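## Task

Take plate B38 out of plate nest N1, put it on the sealer's stage lying flat and located within its locators, then press START on the sealer. Wait for the lamp to turn amber and afterwards green. Once a cycle begins and until the stage has come back out, the robot must not contact the stage, the plate on it or the foil, or the task fails. At the end B38 has to be sealed and seated on the stage, the stage has to be extended again, and the plate sitting in N2 must be unchanged. Anything held in place only by the robot does not count. Finish by releasing and moving the gripper away.

## Robot and tools

ROBOT. One six-joint arm (big_yam) with a two-finger parallel gripper and a camera on a bracket at the wrist. Joints in column order: waist, shoulder, elbow, wrist pitch, wrist yaw, wrist roll; both fingers move together from one number. Cameras: cam_head_left and cam_head_right (504x504 each) and cam_wrist (616x616).

FRAMES. Scene frame: origin on the tabletop right under the arm base, +z up, +x forward, +y to the left when facing +x. The base may be slightly tilted to the table. The wrist camera frame wrist_camera_optical has +z looking forward, +x to the image's right, +y down. The link pinch sits midway between the finger pads about 1 cm back from the tips; the fingers point along its +z and open and close along its y.

execute_actions. Argument "actions" is a list holding zero or one item; optional "pictures" (boolean) asks for camera images. An empty list is a LOOK: nothing is commanded and the current state (with pictures) comes back. An action item has "rows" (1 to 15 rows) and "steps" (1 to 15, default 15; each step is 1/30 s, an action needs at least 4). Each row is used for one step and the final row repeats for remaining steps. A wait item has only "steps" (up to 300) and commands nothing; the time you spend replying counts toward it.

ROW LAYOUT. Exactly 7 numbers, each in [-1, 1], for the single arm. Numbers 1-6 are joint offsets, not poses: they are measured from the joint angles reported in the latest result that listed them (before any such result in the scene, and for the second and later calls in one reply, from where the arm is when the action begins), never from the previous row. Scale: 1.0 equals 1.264 rad waist, 1.32 shoulder, 1.276 elbow, 1.83 wrist pitch, 1.686 wrist yaw, 2.022 wrist roll. Joint ranges (rad): waist -2.880 to 2.880, shoulder 0.000 to 3.142, elbow 0.000 to 3.019, wrist pitch -1.693 to 1.571, wrist yaw -1.571 to 1.571, wrist roll -2.094 to 2.094. A target more than 0.019 rad beyond a range end gets the whole call refused (nothing is sent); true ends may differ by up to 0.019 rad, and targets past them are clipped, possibly with the line "joint sent to its limit" (which may refer to an earlier action). Number 7 is the gripper opening, absolute: +1 fully open (pad gap 0.094 m), -1 closed.

MOTION. Each step the target handed to a joint stays within a lead of its measured angle: 0.264 rad waist, 0.32 shoulder, 0.276 elbow, 0.33 wrist pitch, 0.186 wrist yaw, 0.522 wrist roll; if the targets would move the gripper over 70 mm from where it is, all are pulled back. Large moves therefore take several actions. Sending all-zero offsets is not a wait; it drives back to the reference angles, and may let the arm sag a bit each time. To hold a posture, in a reply's first call send offsets back to the desired angles, zeros afterwards, and overshoot a joint that keeps falling short. The arm continues toward the last target while you think or wait, until it nearly stops or a step is HELD. The final 4 steps of every action run after its result is returned, and the simulation keeps running while you compose a reply.

GRIPPING. grip_measured gives the measured finger opening on the command scale; Joint positions gives it in metres as the last entry. Readings may be off by about 1 mm, constant within a scene. To hold something, command an opening below grip_measured: roughly 0.03 below is firm, less is lighter. Pad force tops out near 50-62 N, lower for parts under about 2 mm thick.

RESULT LINES. Joint positions and Joint velocities (rad, rad/s, then pad gap m, m/s). "joint command not followed": the clearance check altered or blocked targets; mounting blocks and posts count as part of the arm. HELD marks steps where all or part of your row was not sent. MOTOR HOT appears from 85 °C; at 100 °C an OVER-TEMPERATURE FAULT drops the arm until it cools, so avoid long holds under load.

zoom_image: "camera" (cam_head_left, cam_head_right or cam_wrist) and "region" [x0, y0, x1, y1] in pixels of that camera's last full image, top-left origin, at most 504 by 504. read_manual: optional "section", only "licences"; no motion. finished_scene: "scene" is the number of the current scene; it ends and grades it irreversibly and loads the next task.

SEALER. A red lamp means the plate is unseated or the stage was obstructed: fix it and press START again. Stay off the stage, plate and foil during a cycle. A commanded shift of only a few mm may not move the hand. Over the stage the wrist camera or its bracket can strike the sealer's front. Loose objects are sometimes nudged by outside pushes.

AVOID. Knocking or placing anything off the table (ends the scene), dropping the plate, slamming, hard impacts and strong pushes, disturbing the plate in N2, and leaving the plate held by the gripper at the end.

Each tool is called after "Emit:" by a JSON object that holds its "fn" and its "kwargs".

## Session

Emit:
{"fn": "execute_actions", "kwargs": {"actions": []}}

Scene clock: 0.00 s of 6600.00 s.
grip_measured=+1.000
Joint positions: [-0.956  1.887  0.587  0.515 -0.427 -0.984  0.094]
Joint velocities: [-0.015 -0.005 -0.007 -0.007  0.022  0.007  0.   ]
Motor temperatures (°C, as the motors report them): [21 17 17 19 19 21]

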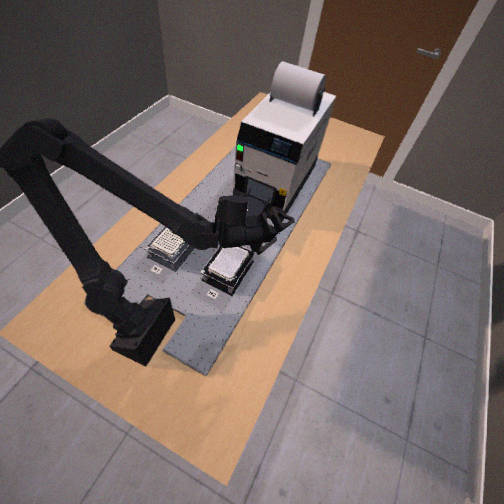

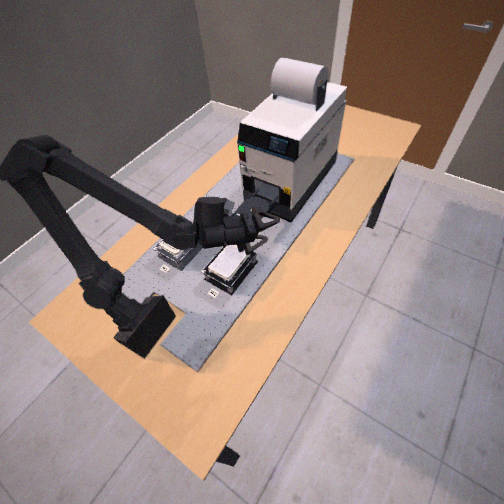

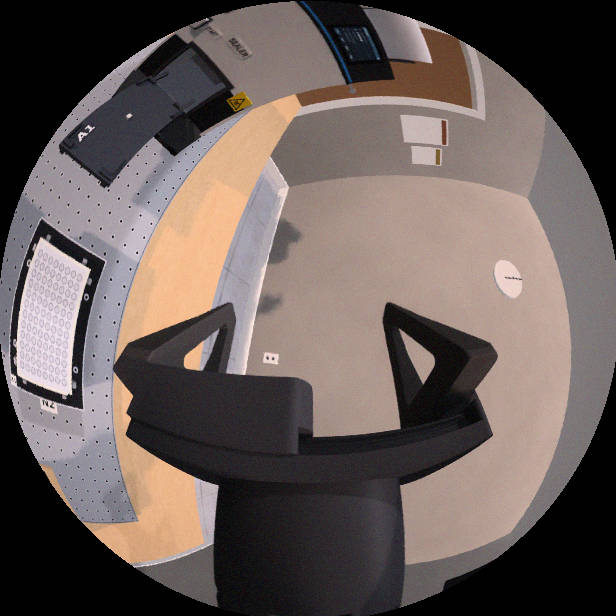

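Emit:
{"fn": "zoom_image", "kwargs": {"camera": "cam_head_left", "region": [0, 100, 300, 400]}}

Emit:
{"fn": "zoom_image", "kwargs": {"camera": "cam_head_right", "region": [0, 100, 300, 400]}}

Emit:
{"fn": "zoom_image", "kwargs": {"camera": "cam_head_left", "region": [200, 60, 360, 240]}}

Region (0, 100, 300, 400) of cam_head_left's 504x504 image, scaled by 1.680, with more detail than that image has.

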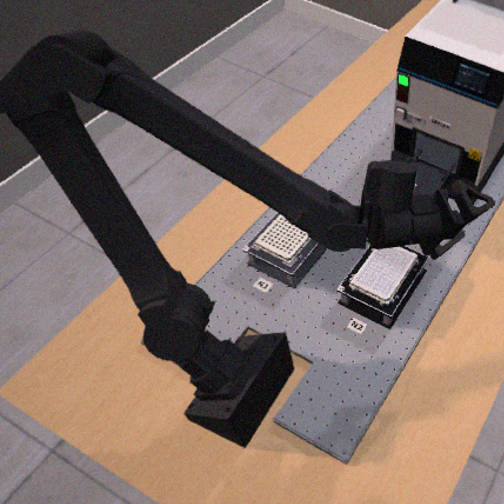

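Region (0, 100, 300, 400) of cam_head_right's 504x504 image, scaled by 1.680, with more detail than that image has.

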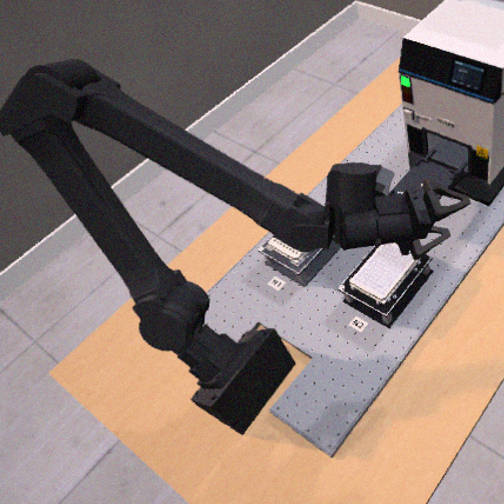

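Region (200, 60, 360, 240) of cam_head_left's 504x504 image, scaled by 2.800, with more detail than that image has.

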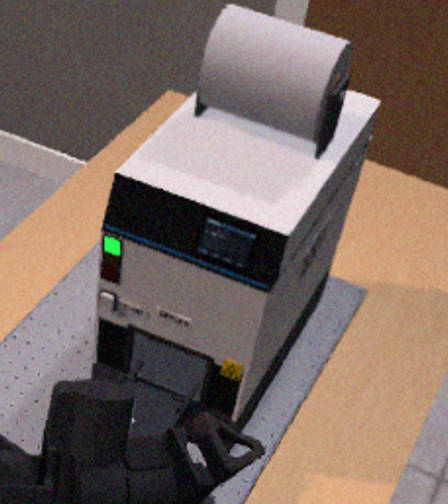

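Emit:
{"fn": "zoom_image", "kwargs": {"camera": "cam_head_left", "region": [60, 240, 220, 400]}}

Emit:
{"fn": "zoom_image", "kwargs": {"camera": "cam_head_right", "region": [60, 240, 220, 400]}}

Region (60, 240, 220, 400) of cam_head_left's 504x504 image, scaled by 3.150, with more detail than that image has.

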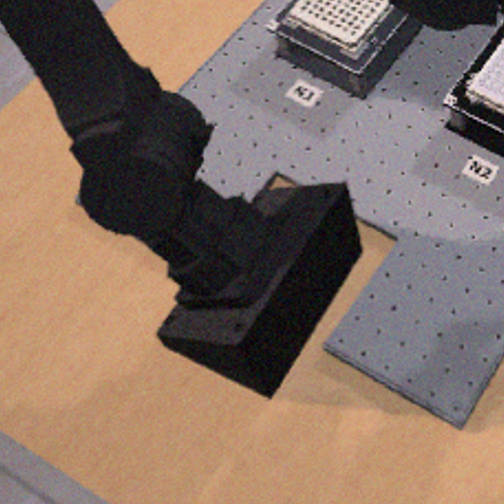

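Region (60, 240, 220, 400) of cam_head_right's 504x504 image, scaled by 3.150, with more detail than that image has.

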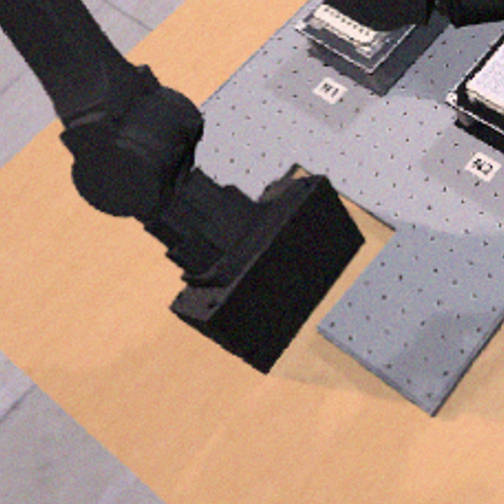

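Emit:
{"fn": "zoom_image", "kwargs": {"camera": "cam_head_left", "region": [130, 190, 290, 350]}}

Emit:
{"fn": "zoom_image", "kwargs": {"camera": "cam_wrist", "region": [0, 0, 420, 420]}}

Region (130, 190, 290, 350) of cam_head_left's 504x504 image, scaled by 3.150, with more detail than that image has.

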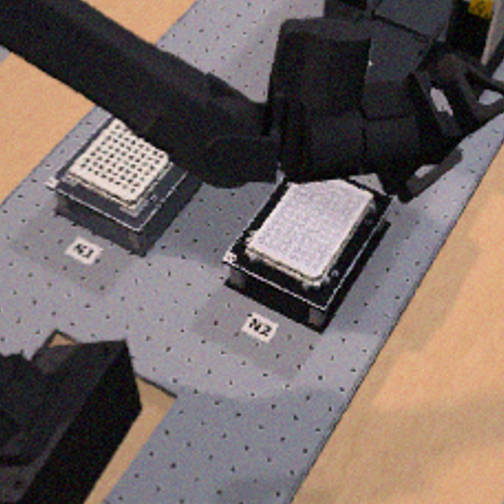

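Region (0, 0, 420, 420) of cam_wrist's 616x616 image, scaled by 1.200, with more detail than that image has.

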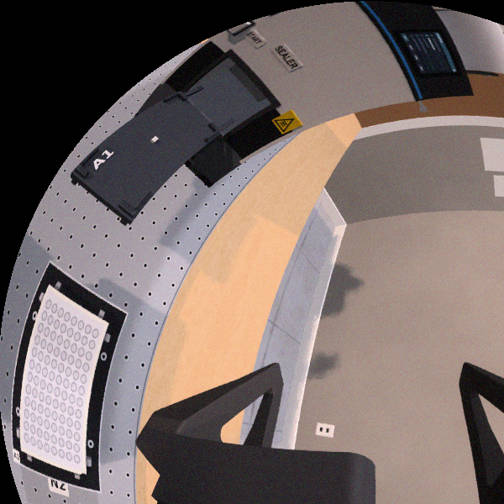

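Emit:
{"fn": "execute_actions", "kwargs": {"actions": [{"rows": [[0.03,-0.08,0.01,-0.03,-0.02,0.03,1],[0.06,-0.16,0.03,-0.08,-0.05,0.07,1],[0.10,-0.25,0.05,-0.15,-0.08,0.12,1],[0.14,-0.33,0.07,-0.23,-0.11,0.17,1],[0.18,-0.41,0.09,-0.32,-0.15,0.22,1],[0.22,-0.48,0.10,-0.42,-0.19,0.28,1],[0.26,-0.53,0.12,-0.52,-0.23,0.33,1],[0.29,-0.56,0.126,-0.62,-0.26,0.37,1],[0.3006,-0.575,0.126,-0.70,-0.285,0.40,1],[0.3006,-0.575,0.126,-0.768,-0.2966,0.4075,1]], "steps": 15}]}}

Emit:
{"fn": "execute_actions", "kwargs": {"actions": [{"steps": 45}], "pictures": true}}

Scene clock: 5.37 s of 6600.00 s.
grip_measured=+1.000
Joint positions: [-0.756  1.48   0.617  0.102 -0.772 -0.677  0.094]
Joint velocities: [ 0.786 -1.236  0.164 -1.199 -0.886  1.077  0.   ]
Motor temperatures (°C, as the motors report them): [21 17 18 19 19 21]
Steps of this call (steps 1 to 90: nothing new was sent; then 2.00 s passed at rest; steps 91 to 101: the first 11 steps of this action). Readings (joint positions):
91: [-0.954 1.879 0.587 0.504 -0.440 -0.976]
92: [-0.951 1.859 0.587 0.472 -0.466 -0.959]
94: [-0.930 1.785 0.588 0.382 -0.518 -0.914]
98: [-0.841 1.606 0.598 0.216 -0.661 -0.784]
101: the state above

Scene clock: 6.87 s of 6600.00 s.
grip_measured=+1.000
Joint positions: [-0.576  1.13   0.744 -0.881 -0.929 -0.17   0.094]
Joint velocities: [-0.005 -0.015 -0.012 -0.002 -0.051  0.022  0.   ]
Motor temperatures (°C, as the motors report them): [21 17 19 19 19 21]
Kept back: nothing.
Steps of this call (steps 1 to 4: the last 4 steps of your previous action; steps 5 to 45: the robot went on to your last target). Readings (joint positions):
1: [-0.730 1.436 0.624 0.060 -0.806 -0.638]
2: [-0.705 1.390 0.630 0.014 -0.835 -0.598]
4: [-0.660 1.294 0.648 -0.104 -0.883 -0.509]
8: [-0.586 1.122 0.720 -0.505 -0.927 -0.318]
45: the state above
The arm was judged still, so your last target was given up. Only a new action makes it travel on or press farther. Fingers that are still opening or closing keep moving.

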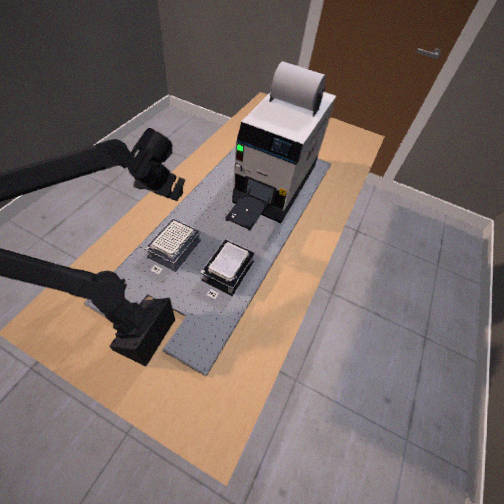

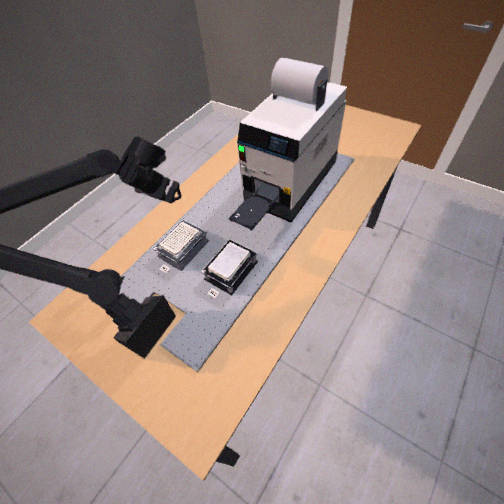

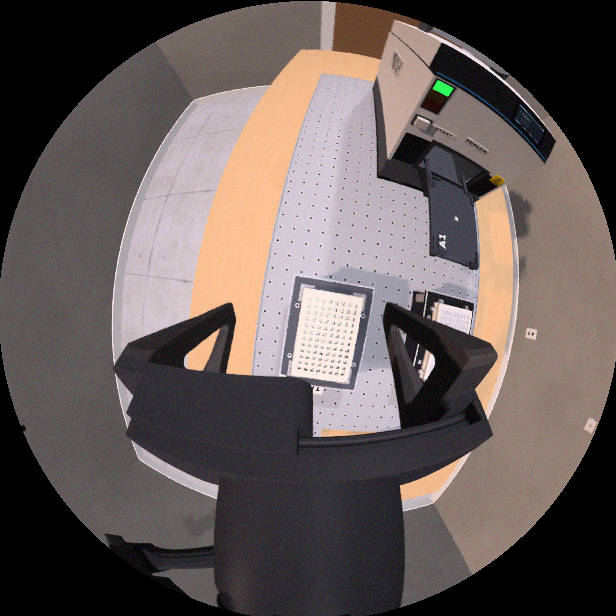

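Emit:
{"fn": "zoom_image", "kwargs": {"camera": "cam_wrist", "region": [180, 150, 500, 470]}}

Emit:
{"fn": "zoom_image", "kwargs": {"camera": "cam_wrist", "region": [360, 60, 580, 280]}}

Emit:
{"fn": "zoom_image", "kwargs": {"camera": "cam_head_left", "region": [200, 130, 320, 250]}}

Region (180, 150, 500, 470) of cam_wrist's 616x616 image, scaled by 1.575, with more detail than that image has.

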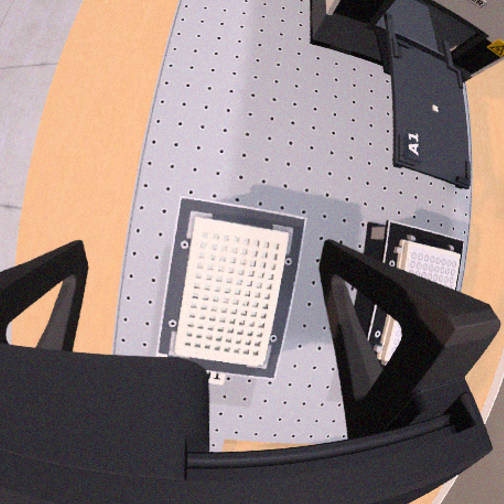

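Region (360, 60, 580, 280) of cam_wrist's 616x616 image, scaled by 2.291, with more detail than that image has.

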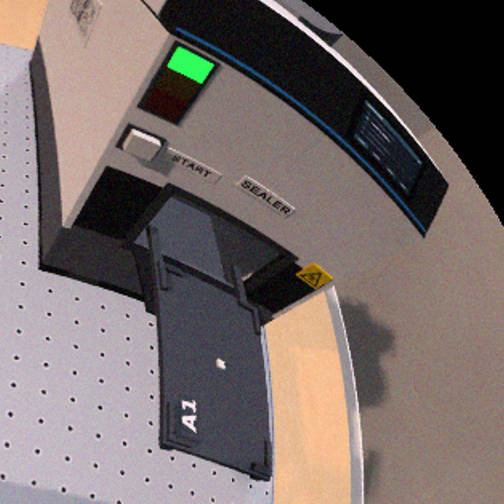

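Region (200, 130, 320, 250) of cam_head_left's 504x504 image, scaled by 4.200, with more detail than that image has.

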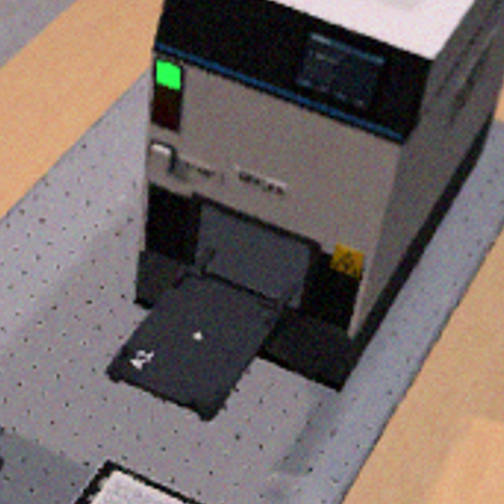

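Emit:
{"fn": "zoom_image", "kwargs": {"camera": "cam_wrist", "region": [208, 258, 408, 408]}}

Region (208, 258, 408, 408) of cam_wrist's 616x616 image, scaled by 2.520, with more detail than that image has; it fills the top 378 rows of this view, and the rest is white.

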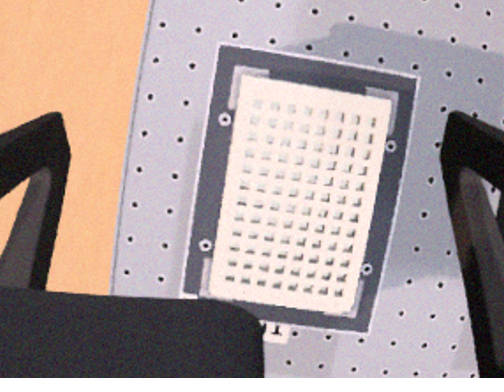

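Emit:
{"fn": "zoom_image", "kwargs": {"camera": "cam_head_left", "region": [130, 200, 270, 310]}}

Emit:
{"fn": "zoom_image", "kwargs": {"camera": "cam_head_right", "region": [130, 180, 300, 310]}}

Region (130, 200, 270, 310) of cam_head_left's 504x504 image, scaled by 3.600, with more detail than that image has; it fills the top 396 rows of this view, and the rest is white.

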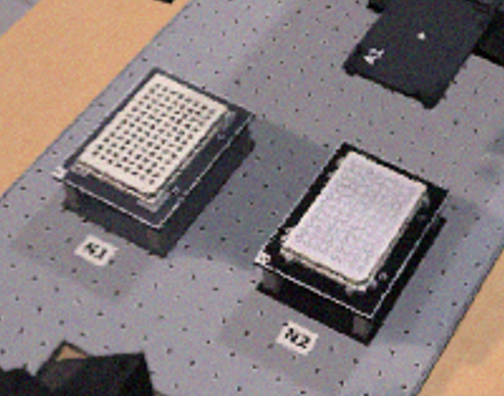

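Region (130, 180, 300, 310) of cam_head_right's 504x504 image, scaled by 2.965, with more detail than that image has; it fills the top 385 rows of this view, and the rest is white.

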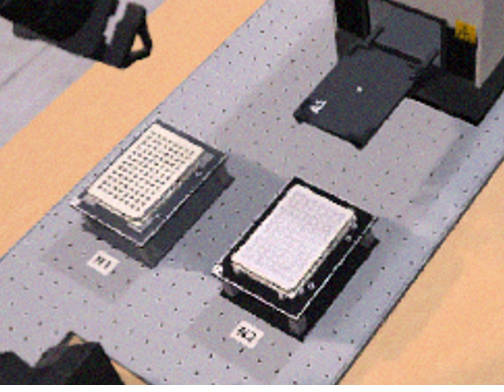

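Emit:
{"fn": "zoom_image", "kwargs": {"camera": "cam_wrist", "region": [250, 150, 430, 300]}}

Region (250, 150, 430, 300) of cam_wrist's 616x616 image, scaled by 2.800, with more detail than that image has.

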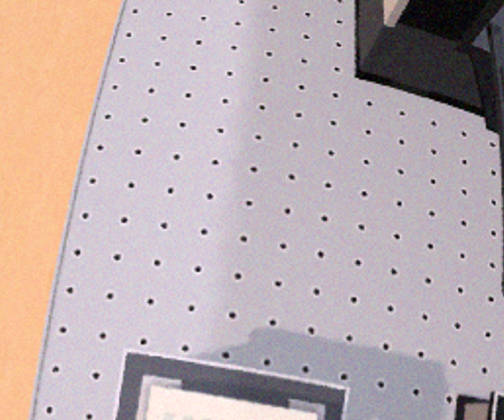

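Emit:
{"fn": "execute_actions", "kwargs": {"actions": [{"rows": [[-0.003,0.02,0.012,0.006,0.001,0,1],[-0.008,0.055,0.032,0.016,0.004,-0.001,1],[-0.015,0.10,0.058,0.029,0.007,-0.001,1],[-0.022,0.15,0.086,0.043,0.010,-0.002,1],[-0.030,0.20,0.115,0.057,0.013,-0.003,1],[-0.038,0.25,0.144,0.072,0.017,-0.004,1],[-0.046,0.30,0.173,0.086,0.020,-0.004,1],[-0.054,0.35,0.202,0.100,0.023,-0.005,1],[-0.062,0.40,0.231,0.115,0.027,-0.006,1],[-0.069,0.45,0.258,0.128,0.030,-0.006,1],[-0.075,0.50,0.281,0.140,0.033,-0.007,1],[-0.080,0.54,0.299,0.149,0.035,-0.007,1],[-0.083,0.575,0.310,0.154,0.036,-0.008,1],[-0.0847,0.595,0.3158,0.1568,0.0368,-0.0079,1],[-0.0847,0.6053,0.3158,0.1568,0.0368,-0.0079,1]], "steps": 15}]}}

Emit:
{"fn": "execute_actions", "kwargs": {"actions": [{"steps": 30}], "pictures": true}}

Scene clock: 16.67 s of 6600.00 s.
grip_measured=+1.000
Joint positions: [-0.621  1.598  0.986 -0.708 -0.887 -0.17   0.094]
Joint velocities: [-0.239  1.792  0.94   0.652  0.139 -0.037  0.   ]
Motor temperatures (°C, as the motors report them): [21 17 20 19 19 21]
Steps of this call (steps 1 to 90: nothing new was sent; then 6.43 s passed at rest; steps 91 to 101: the first 11 steps of this action). Readings (joint positions):
91: [-0.576 1.131 0.744 -0.881 -0.929 -0.170]
92: [-0.576 1.137 0.745 -0.878 -0.928 -0.170]
94: [-0.577 1.184 0.763 -0.860 -0.922 -0.170]
98: [-0.597 1.410 0.883 -0.779 -0.903 -0.170]
101: the state above

Scene clock: 17.67 s of 6600.00 s.
grip_measured=+1.000
Joint positions: [-0.681  1.924  1.124 -0.6   -0.865 -0.177  0.094]
Joint velocities: [-0.005  0.015  0.002 -0.022  0.037 -0.051  0.   ]
Motor temperatures (°C, as the motors report them): [21 18 20 19 19 21]
Kept back: nothing.
Steps of this call (steps 1 to 4: the last 4 steps of your previous action; steps 5 to 30: the robot went on to your last target). Readings (joint positions):
1: [-0.629 1.659 1.018 -0.685 -0.883 -0.171]
2: [-0.637 1.719 1.049 -0.664 -0.878 -0.171]
4: [-0.654 1.835 1.103 -0.626 -0.872 -0.173]
8: [-0.678 1.968 1.124 -0.600 -0.864 -0.174]
30: the state above

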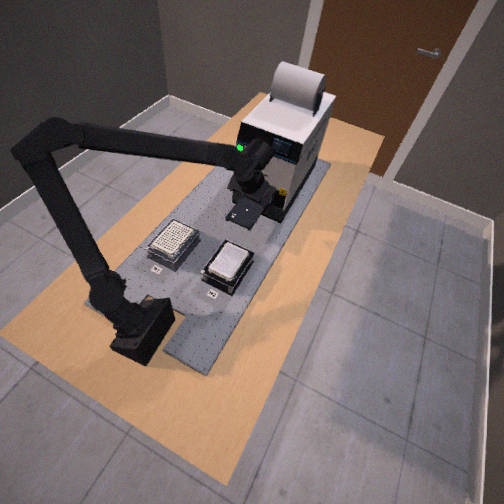

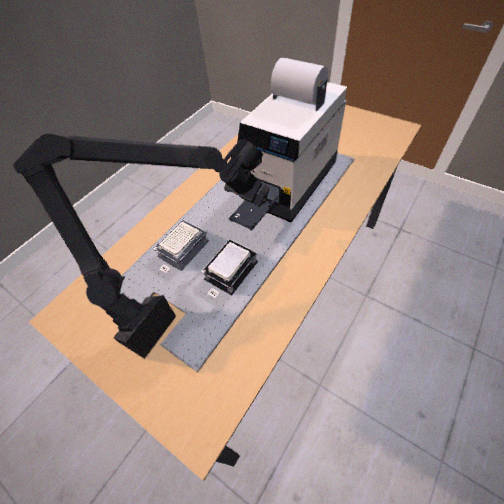

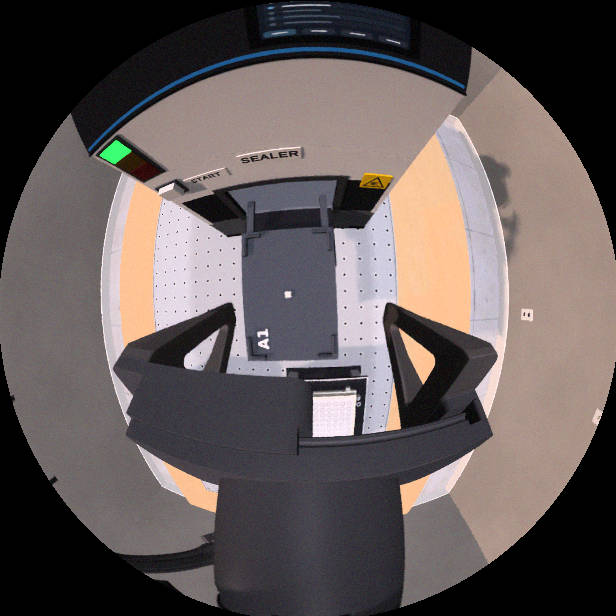

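Emit:
{"fn": "zoom_image", "kwargs": {"camera": "cam_wrist", "region": [200, 170, 420, 390]}}

Emit:
{"fn": "zoom_image", "kwargs": {"camera": "cam_wrist", "region": [258, 264, 318, 324]}}

Emit:
{"fn": "zoom_image", "kwargs": {"camera": "cam_wrist", "region": [80, 110, 300, 260]}}

Region (200, 170, 420, 390) of cam_wrist's 616x616 image, scaled by 2.291, with more detail than that image has.

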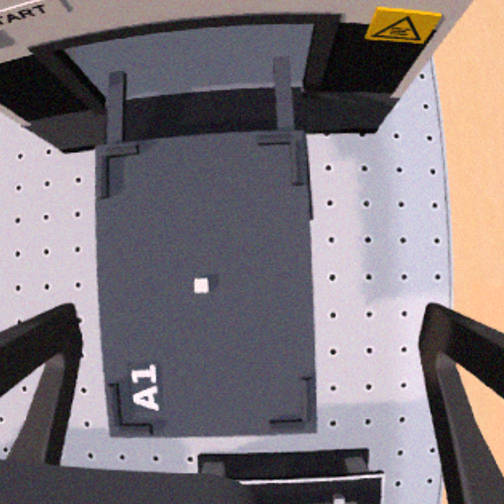

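Region (258, 264, 318, 324) of cam_wrist's 616x616 image, scaled by 8.400, with more detail than that image has.

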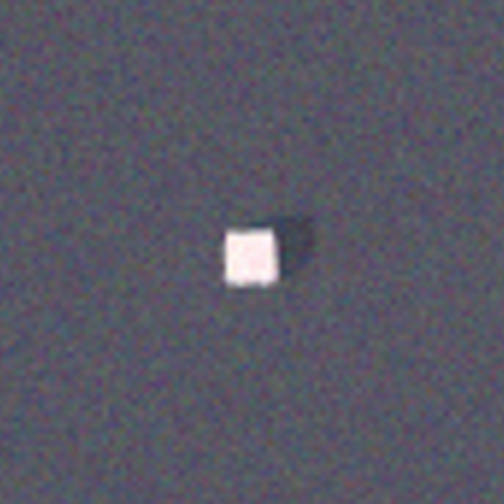

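Region (80, 110, 300, 260) of cam_wrist's 616x616 image, scaled by 2.291, with more detail than that image has; it fills the top 344 rows of this view, and the rest is white.

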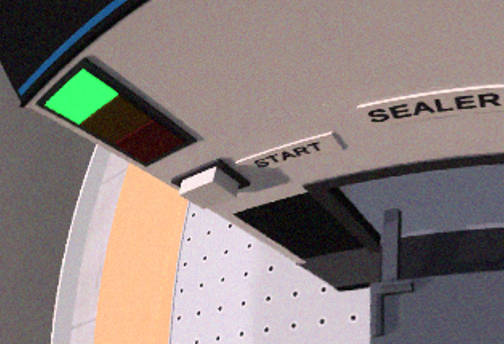

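Emit:
{"fn": "zoom_image", "kwargs": {"camera": "cam_wrist", "region": [60, 60, 500, 340]}}

Region (60, 60, 500, 340) of cam_wrist's 616x616 image, scaled by 1.145, with more detail than that image has; it fills the top 321 rows of this view, and the rest is white.

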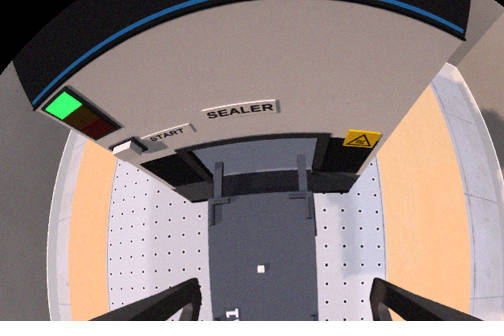

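Emit:
{"fn": "zoom_image", "kwargs": {"camera": "cam_wrist", "region": [330, 80, 490, 240]}}

Emit:
{"fn": "zoom_image", "kwargs": {"camera": "cam_wrist", "region": [80, 120, 260, 250]}}

Region (330, 80, 490, 240) of cam_wrist's 616x616 image, scaled by 3.150, with more detail than that image has.

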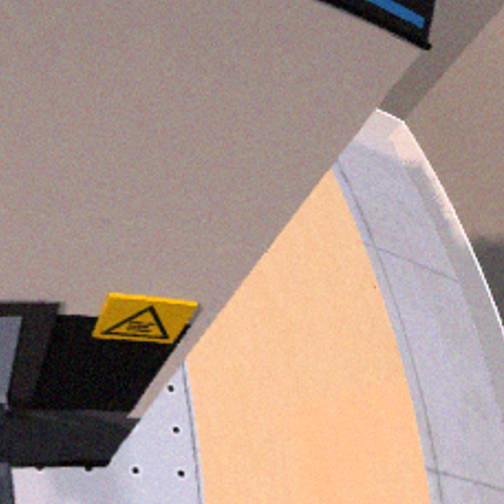

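Region (80, 120, 260, 250) of cam_wrist's 616x616 image, scaled by 2.800, with more detail than that image has.

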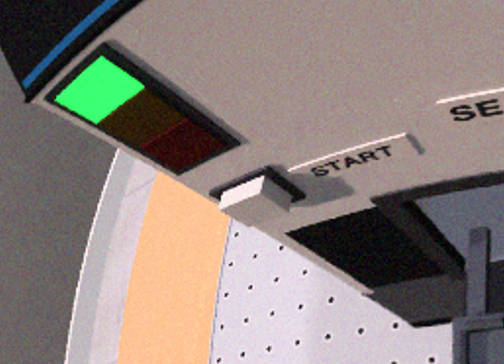

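Emit:
{"fn": "zoom_image", "kwargs": {"camera": "cam_wrist", "region": [300, 190, 410, 440]}}

Emit:
{"fn": "zoom_image", "kwargs": {"camera": "cam_wrist", "region": [140, 190, 410, 340]}}

Region (300, 190, 410, 440) of cam_wrist's 616x616 image, scaled by 2.016, with more detail than that image has; it fills the left 222 columns of this view, and the rest is white.

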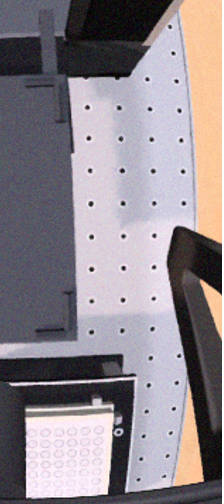

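Region (140, 190, 410, 340) of cam_wrist's 616x616 image, scaled by 1.867, with more detail than that image has.

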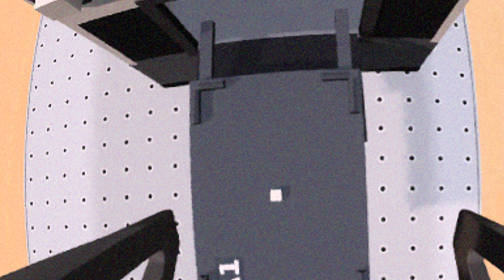

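Emit:
{"fn": "execute_actions", "kwargs": {"actions": [{"rows": [[0.005,-0.02,-0.008,0.001,0.001,0.005,1],[0.015,-0.055,-0.025,0.003,0.004,0.014,1],[0.03,-0.10,-0.055,0.006,0.007,0.026,1],[0.046,-0.155,-0.09,0.010,0.011,0.04,1],[0.063,-0.21,-0.13,0.014,0.015,0.054,1],[0.08,-0.27,-0.175,0.017,0.019,0.069,1],[0.097,-0.33,-0.22,0.021,0.023,0.084,1],[0.115,-0.39,-0.27,0.025,0.027,0.099,1],[0.132,-0.45,-0.32,0.029,0.031,0.114,1],[0.148,-0.505,-0.37,0.032,0.035,0.128,1],[0.163,-0.555,-0.415,0.035,0.039,0.141,1],[0.176,-0.60,-0.455,0.038,0.042,0.152,1],[0.187,-0.635,-0.49,0.041,0.045,0.161,1],[0.195,-0.66,-0.515,0.042,0.046,0.168,1],[0.1994,-0.6727,-0.5329,0.0432,0.0474,0.1716,1]], "steps": 15}]}}

Emit:
{"fn": "execute_actions", "kwargs": {"actions": [{"steps": 30}], "pictures": true}}

Scene clock: 22.37 s of 6600.00 s.
grip_measured=+1.000
Joint positions: [-0.579  1.448  0.789 -0.568 -0.815 -0.047  0.094]
Joint velocities: [ 0.659 -2.242 -1.35   0.208  0.198  0.505  0.   ]
Motor temperatures (°C, as the motors report them): [22 18 20 19 19 21]
Steps of this call (steps 1 to 15: the robot went on to your last target; steps 16 to 90: nothing new was sent; then 1.33 s passed at rest; steps 91 to 101: the first 11 steps of this action). Readings (joint positions):
91: [-0.681 1.923 1.123 -0.600 -0.865 -0.176]
92: [-0.681 1.917 1.118 -0.600 -0.862 -0.173]
94: [-0.677 1.873 1.076 -0.594 -0.849 -0.154]
98: [-0.638 1.664 0.922 -0.587 -0.830 -0.100]
101: the state above

Scene clock: 23.37 s of 6600.00 s.
grip_measured=+1.000
Joint positions: [-0.428  1.037  0.433 -0.535 -0.787  0.16   0.094]
Joint velocities: [-0.005  0.005 -0.002 -0.007  0.007 -0.022  0.   ]
Motor temperatures (°C, as the motors report them): [22 18 20 19 19 21]
Kept back: nothing.
Steps of this call (steps 1 to 4: the last 4 steps of your previous action; steps 5 to 30: the robot went on to your last target). Readings (joint positions):
1: [-0.556 1.370 0.739 -0.561 -0.810 -0.028]
2: [-0.531 1.290 0.688 -0.555 -0.805 -0.007]
4: [-0.482 1.133 0.580 -0.541 -0.798 0.040]
8: [-0.428 0.985 0.441 -0.537 -0.793 0.109]
30: the state above
The arm was judged still, so your last target was given up. Only a new action makes it travel on or press farther. Fingers that are still opening or closing keep moving.

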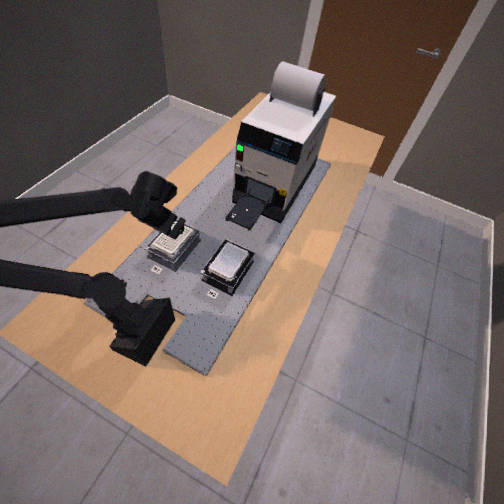

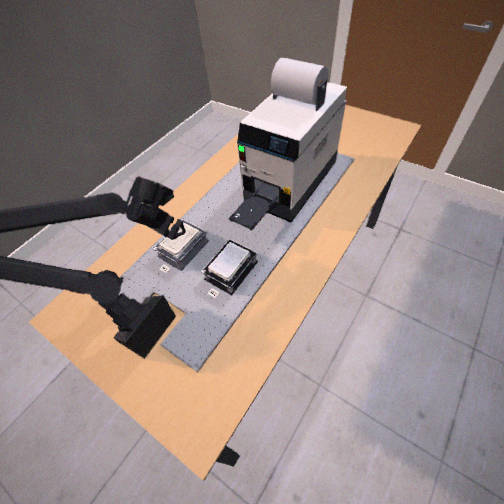

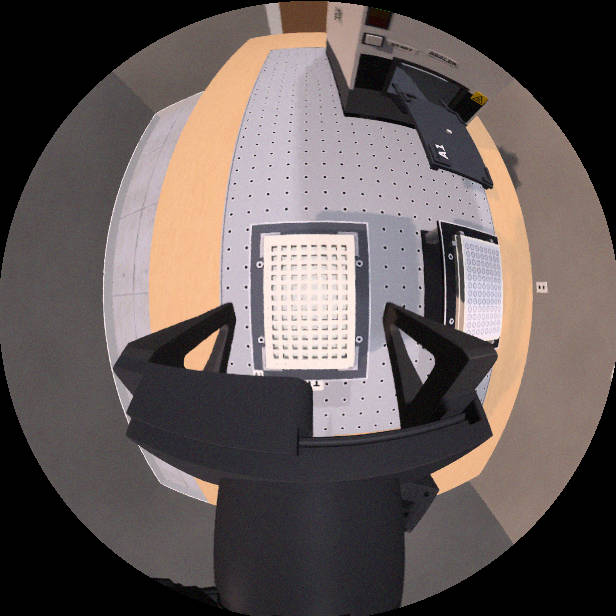

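Emit:
{"fn": "zoom_image", "kwargs": {"camera": "cam_wrist", "region": [210, 200, 410, 400]}}

Region (210, 200, 410, 400) of cam_wrist's 616x616 image, scaled by 2.520, with more detail than that image has.

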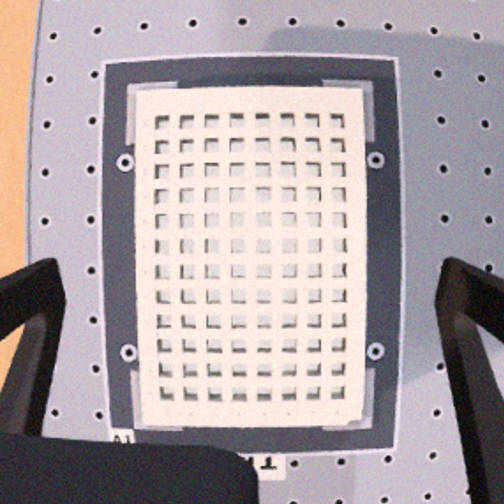

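Emit:
{"fn": "execute_actions", "kwargs": {"actions": [{"rows": [[0.0021,0.0001,-0.0016,0.0035,0.0012,0.002,1],[0.0062,0.0002,-0.0049,0.0106,0.0035,0.0061,1],[0.0134,0.0005,-0.0106,0.023,0.0075,0.0133,1],[0.0227,0.0008,-0.018,0.0389,0.0127,0.0225,1],[0.0331,0.0012,-0.0262,0.0566,0.0185,0.0327,1],[0.0444,0.0015,-0.0352,0.0761,0.0249,0.044,1],[0.0568,0.002,-0.045,0.0973,0.0318,0.0563,1],[0.0682,0.0024,-0.0541,0.1168,0.0381,0.0675,1],[0.0785,0.0027,-0.0622,0.1344,0.0439,0.0777,1],[0.0878,0.0031,-0.0696,0.1504,0.0491,0.087,1],[0.095,0.0033,-0.0753,0.1627,0.0532,0.0941,1],[0.1002,0.0035,-0.0794,0.1716,0.0561,0.0992,1],[0.1033,0.0036,-0.0819,0.1769,0.0578,0.1023,1]], "steps": 15}]}}

Emit:
{"fn": "execute_actions", "kwargs": {"actions": [{"steps": 25}], "pictures": true}}

Scene clock: 26.47 s of 6600.00 s.
grip_measured=+1.000
Joint positions: [-0.34   1.037  0.357 -0.304 -0.706  0.271  0.094]
Joint velocities: [ 0.415 -0.024 -0.291  0.808  0.212  0.432  0.   ]
Motor temperatures (°C, as the motors report them): [22 18 21 19 19 21]
Steps of this call (steps 1 to 82: nothing new was sent; steps 83 to 93: the first 11 steps of this action). Readings (joint positions):
83: [-0.428 1.037 0.433 -0.535 -0.787 0.161]
84: [-0.428 1.037 0.433 -0.534 -0.785 0.161]
86: [-0.426 1.037 0.428 -0.513 -0.774 0.170]
90: [-0.388 1.037 0.392 -0.398 -0.733 0.220]
93: the state above

Scene clock: 27.30 s of 6600.00 s.
grip_measured=+1.000
Joint positions: [-0.307  1.037  0.331 -0.226 -0.692  0.357  0.094]
Joint velocities: [ 0.005 -0.015 -0.032 -0.017 -0.007  0.022  0.   ]
Motor temperatures (°C, as the motors report them): [22 18 21 19 19 21]
Kept back: nothing.
Steps of this call (steps 1 to 4: the last 4 steps of your previous action; steps 5 to 25: the robot went on to your last target). Readings (joint positions):
1: [-0.327 1.037 0.347 -0.280 -0.700 0.287]
2: [-0.317 1.037 0.340 -0.260 -0.696 0.301]
4: [-0.308 1.037 0.332 -0.239 -0.693 0.321]
8: [-0.307 1.037 0.331 -0.227 -0.692 0.342]
25: the state above

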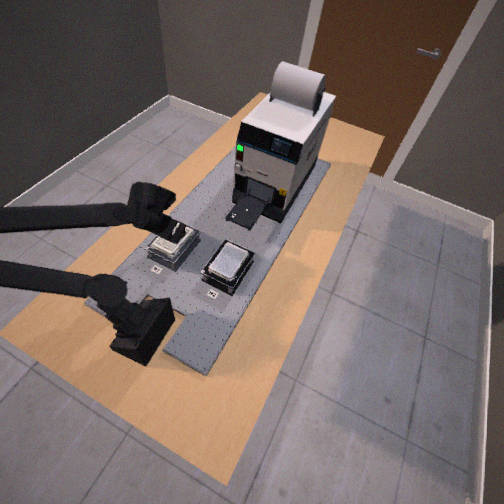

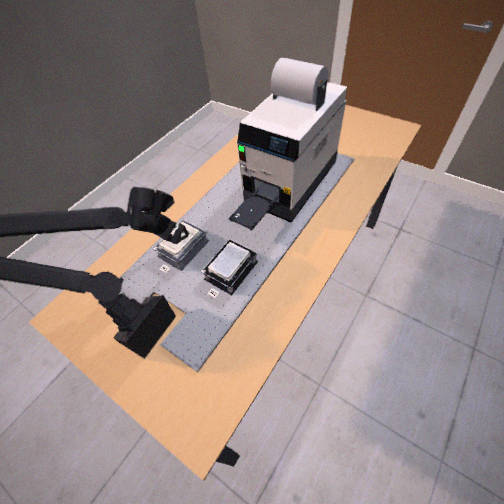

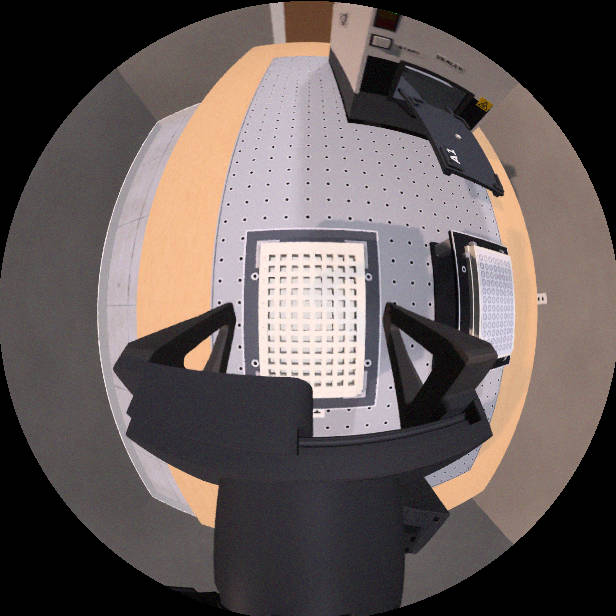

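Emit:
{"fn": "zoom_image", "kwargs": {"camera": "cam_wrist", "region": [210, 215, 410, 415]}}

Region (210, 215, 410, 415) of cam_wrist's 616x616 image, scaled by 2.520, with more detail than that image has.

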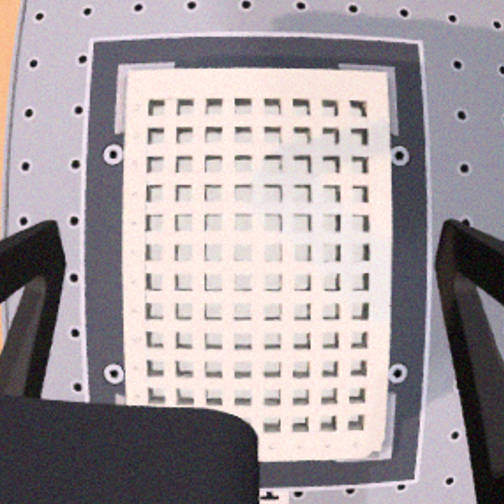

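Emit:
{"fn": "execute_actions", "kwargs": {"actions": [{"rows": [[0.006,0.003,-0.001,0.006,0.001,0.004,1],[0.010,0.005,-0.003,0.011,0.003,0.006,1],[0.015,0.008,-0.006,0.016,0.004,0.009,1],[0.020,0.011,-0.009,0.022,0.006,0.011,1],[0.025,0.015,-0.013,0.028,0.008,0.014,1],[0.031,0.019,-0.017,0.035,0.011,0.018,1],[0.038,0.023,-0.021,0.043,0.013,0.021,1],[0.044,0.026,-0.025,0.050,0.016,0.025,1],[0.0495,0.030,-0.029,0.056,0.018,0.028,1],[0.0545,0.033,-0.032,0.0615,0.020,0.0305,1],[0.058,0.035,-0.035,0.066,0.0213,0.0325,1],[0.061,0.037,-0.037,0.069,0.0224,0.034,1],[0.0626,0.038,-0.0379,0.071,0.023,0.035,1]], "steps": 15}]}}

Emit:
{"fn": "execute_actions", "kwargs": {"actions": [{"steps": 22}], "pictures": true}}

Scene clock: 28.93 s of 6600.00 s.
grip_measured=+1.000
Joint positions: [-0.258  1.067  0.301 -0.138 -0.661  0.392  0.094]
Joint velocities: [ 0.21   0.151 -0.159  0.261  0.022  0.125  0.   ]
Motor temperatures (°C, as the motors report them): [21 18 20 19 19 21]
Steps of this call (steps 1 to 15: the robot went on to your last target; steps 16 to 38: nothing new was sent; steps 39 to 49: the first 11 steps of this action). Readings (joint positions):
39: [-0.307 1.037 0.331 -0.226 -0.692 0.357]
40: [-0.307 1.037 0.331 -0.225 -0.691 0.358]
42: [-0.305 1.038 0.330 -0.215 -0.687 0.361]
46: [-0.283 1.050 0.317 -0.171 -0.671 0.376]
49: the state above

Scene clock: 29.67 s of 6600.00 s.
grip_measured=+1.000
Joint positions: [-0.241  1.081  0.285 -0.111 -0.656  0.418  0.094]
Joint velocities: [-0.015 -0.005 -0.022 -0.007 -0.007  0.022  0.   ]
Motor temperatures (°C, as the motors report them): [21 18 20 19 19 21]
Kept back: nothing.
Steps of this call (steps 1 to 4: the last 4 steps of your previous action; steps 5 to 22: the robot went on to your last target). Readings (joint positions):
1: [-0.252 1.072 0.295 -0.129 -0.659 0.397]
2: [-0.246 1.076 0.291 -0.123 -0.658 0.401]
4: [-0.241 1.080 0.286 -0.117 -0.656 0.407]
8: [-0.241 1.081 0.285 -0.112 -0.656 0.413]
22: the state above

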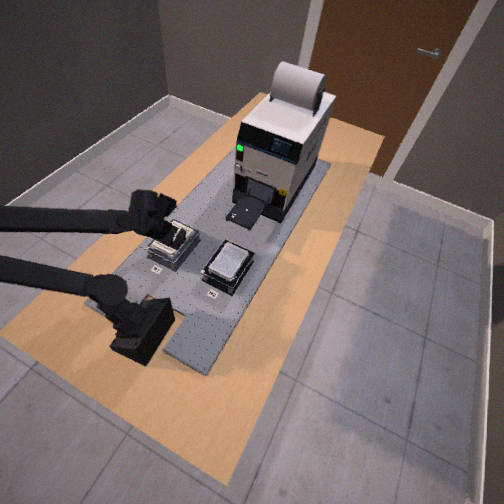

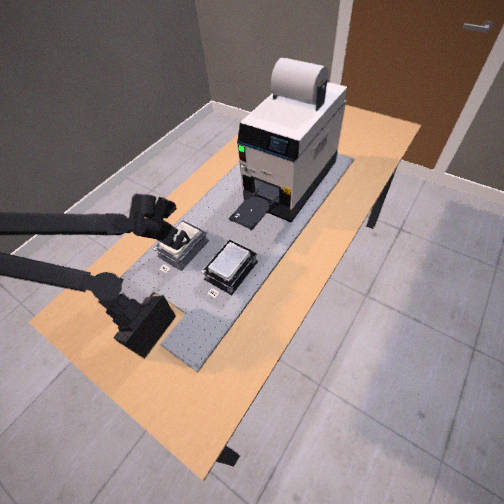

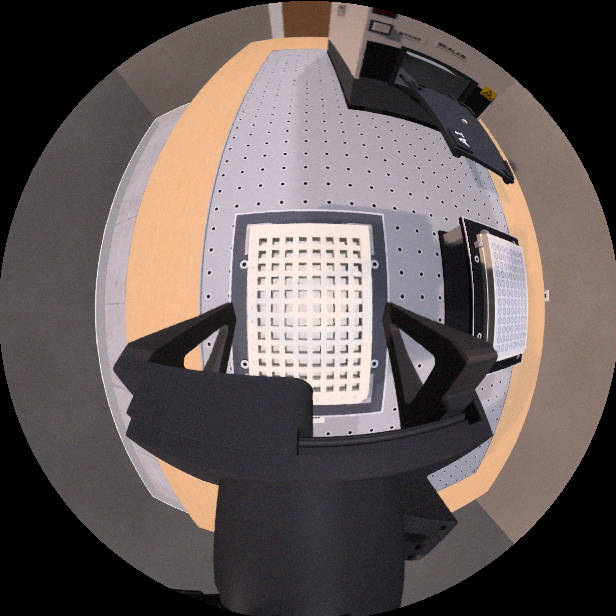

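Emit:
{"fn": "zoom_image", "kwargs": {"camera": "cam_wrist", "region": [210, 200, 410, 400]}}

Region (210, 200, 410, 400) of cam_wrist's 616x616 image, scaled by 2.520, with more detail than that image has.

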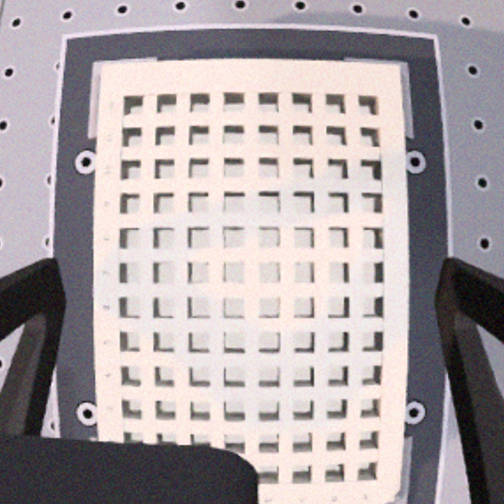

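Emit:
{"fn": "execute_actions", "kwargs": {"actions": [{"rows": [[0.008,0.004,-0.002,0.008,0.002,0.006,1],[0.012,0.006,-0.003,0.012,0.003,0.009,1],[0.016,0.009,-0.0045,0.017,0.0045,0.012,1],[0.020,0.0125,-0.0065,0.023,0.0063,0.015,1],[0.025,0.0165,-0.009,0.029,0.0085,0.018,1],[0.030,0.021,-0.0115,0.036,0.011,0.021,1],[0.036,0.0255,-0.014,0.043,0.0134,0.024,1],[0.0415,0.030,-0.0165,0.050,0.0158,0.027,1],[0.046,0.034,-0.0187,0.056,0.018,0.029,1],[0.0505,0.0374,-0.0207,0.061,0.020,0.031,1],[0.054,0.040,-0.0222,0.065,0.0214,0.0321,1],[0.0565,0.042,-0.0234,0.0675,0.0224,0.0321,1],[0.0578,0.0433,-0.024,0.0685,0.023,0.0321,1]], "steps": 15}]}}

Emit:
{"fn": "execute_actions", "kwargs": {"actions": [{"steps": 20}], "pictures": true}}

Scene clock: 30.77 s of 6600.00 s.
grip_measured=+1.000
Joint positions: [-0.197  1.116  0.268 -0.023 -0.625  0.455  0.094]
Joint velocities: [ 0.19   0.171 -0.105  0.247  0.066  0.081  0.   ]
Motor temperatures (°C, as the motors report them): [21 18 20 19 20 21]
Steps of this call (steps 1 to 15: the robot went on to your last target; steps 16 to 22: nothing new was sent; steps 23 to 33: the first 11 steps of this action). Readings (joint positions):
23: [-0.241 1.081 0.285 -0.111 -0.656 0.418]
24: [-0.241 1.081 0.285 -0.109 -0.655 0.420]
26: [-0.239 1.082 0.285 -0.099 -0.650 0.425]
30: [-0.219 1.097 0.278 -0.055 -0.635 0.442]
33: the state above

Scene clock: 31.43 s of 6600.00 s.
grip_measured=+1.000
Joint positions: [-0.182  1.131  0.258  0.    -0.62   0.473  0.094]
Joint velocities: [-0.015  0.005 -0.007 -0.007  0.022 -0.022  0.   ]
Motor temperatures (°C, as the motors report them): [21 18 20 19 20 21]
Kept back: nothing.
Steps of this call (steps 1 to 4: the last 4 steps of your previous action; steps 5 to 20: the robot went on to your last target). Readings (joint positions):
1: [-0.191 1.121 0.265 -0.015 -0.623 0.459]
2: [-0.186 1.126 0.262 -0.010 -0.621 0.462]
4: [-0.182 1.130 0.259 -0.004 -0.621 0.466]
8: [-0.182 1.131 0.258 -0.001 -0.620 0.470]
20: the state above

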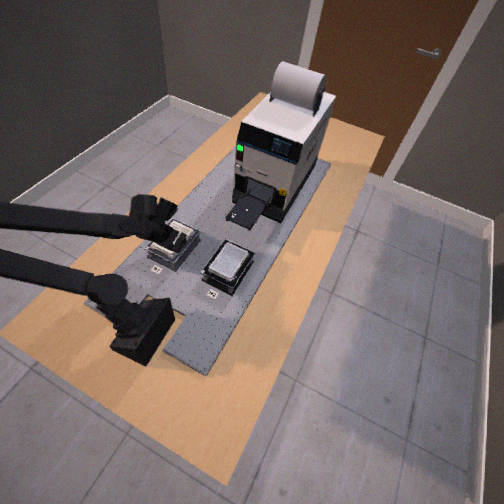

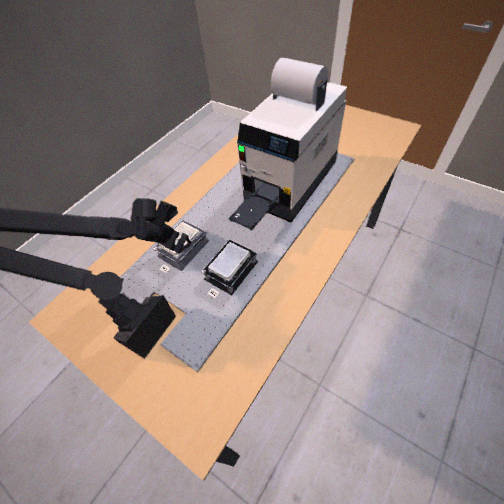

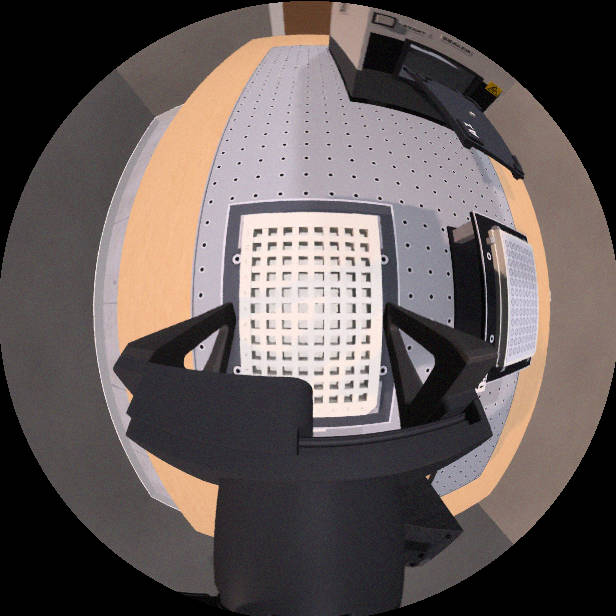

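Emit:
{"fn": "zoom_image", "kwargs": {"camera": "cam_wrist", "region": [210, 190, 410, 390]}}

Emit:
{"fn": "zoom_image", "kwargs": {"camera": "cam_head_right", "region": [130, 190, 230, 280]}}

Region (210, 190, 410, 390) of cam_wrist's 616x616 image, scaled by 2.520, with more detail than that image has.

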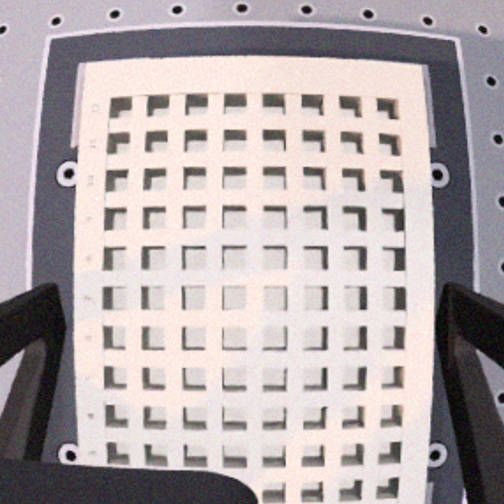

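Region (130, 190, 230, 280) of cam_head_right's 504x504 image, scaled by 5.040, with more detail than that image has; it fills the top 454 rows of this view, and the rest is white.

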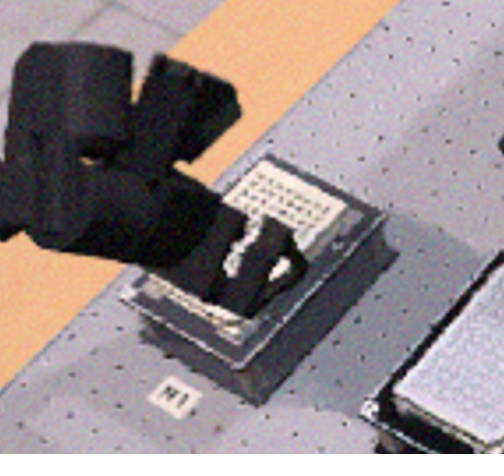

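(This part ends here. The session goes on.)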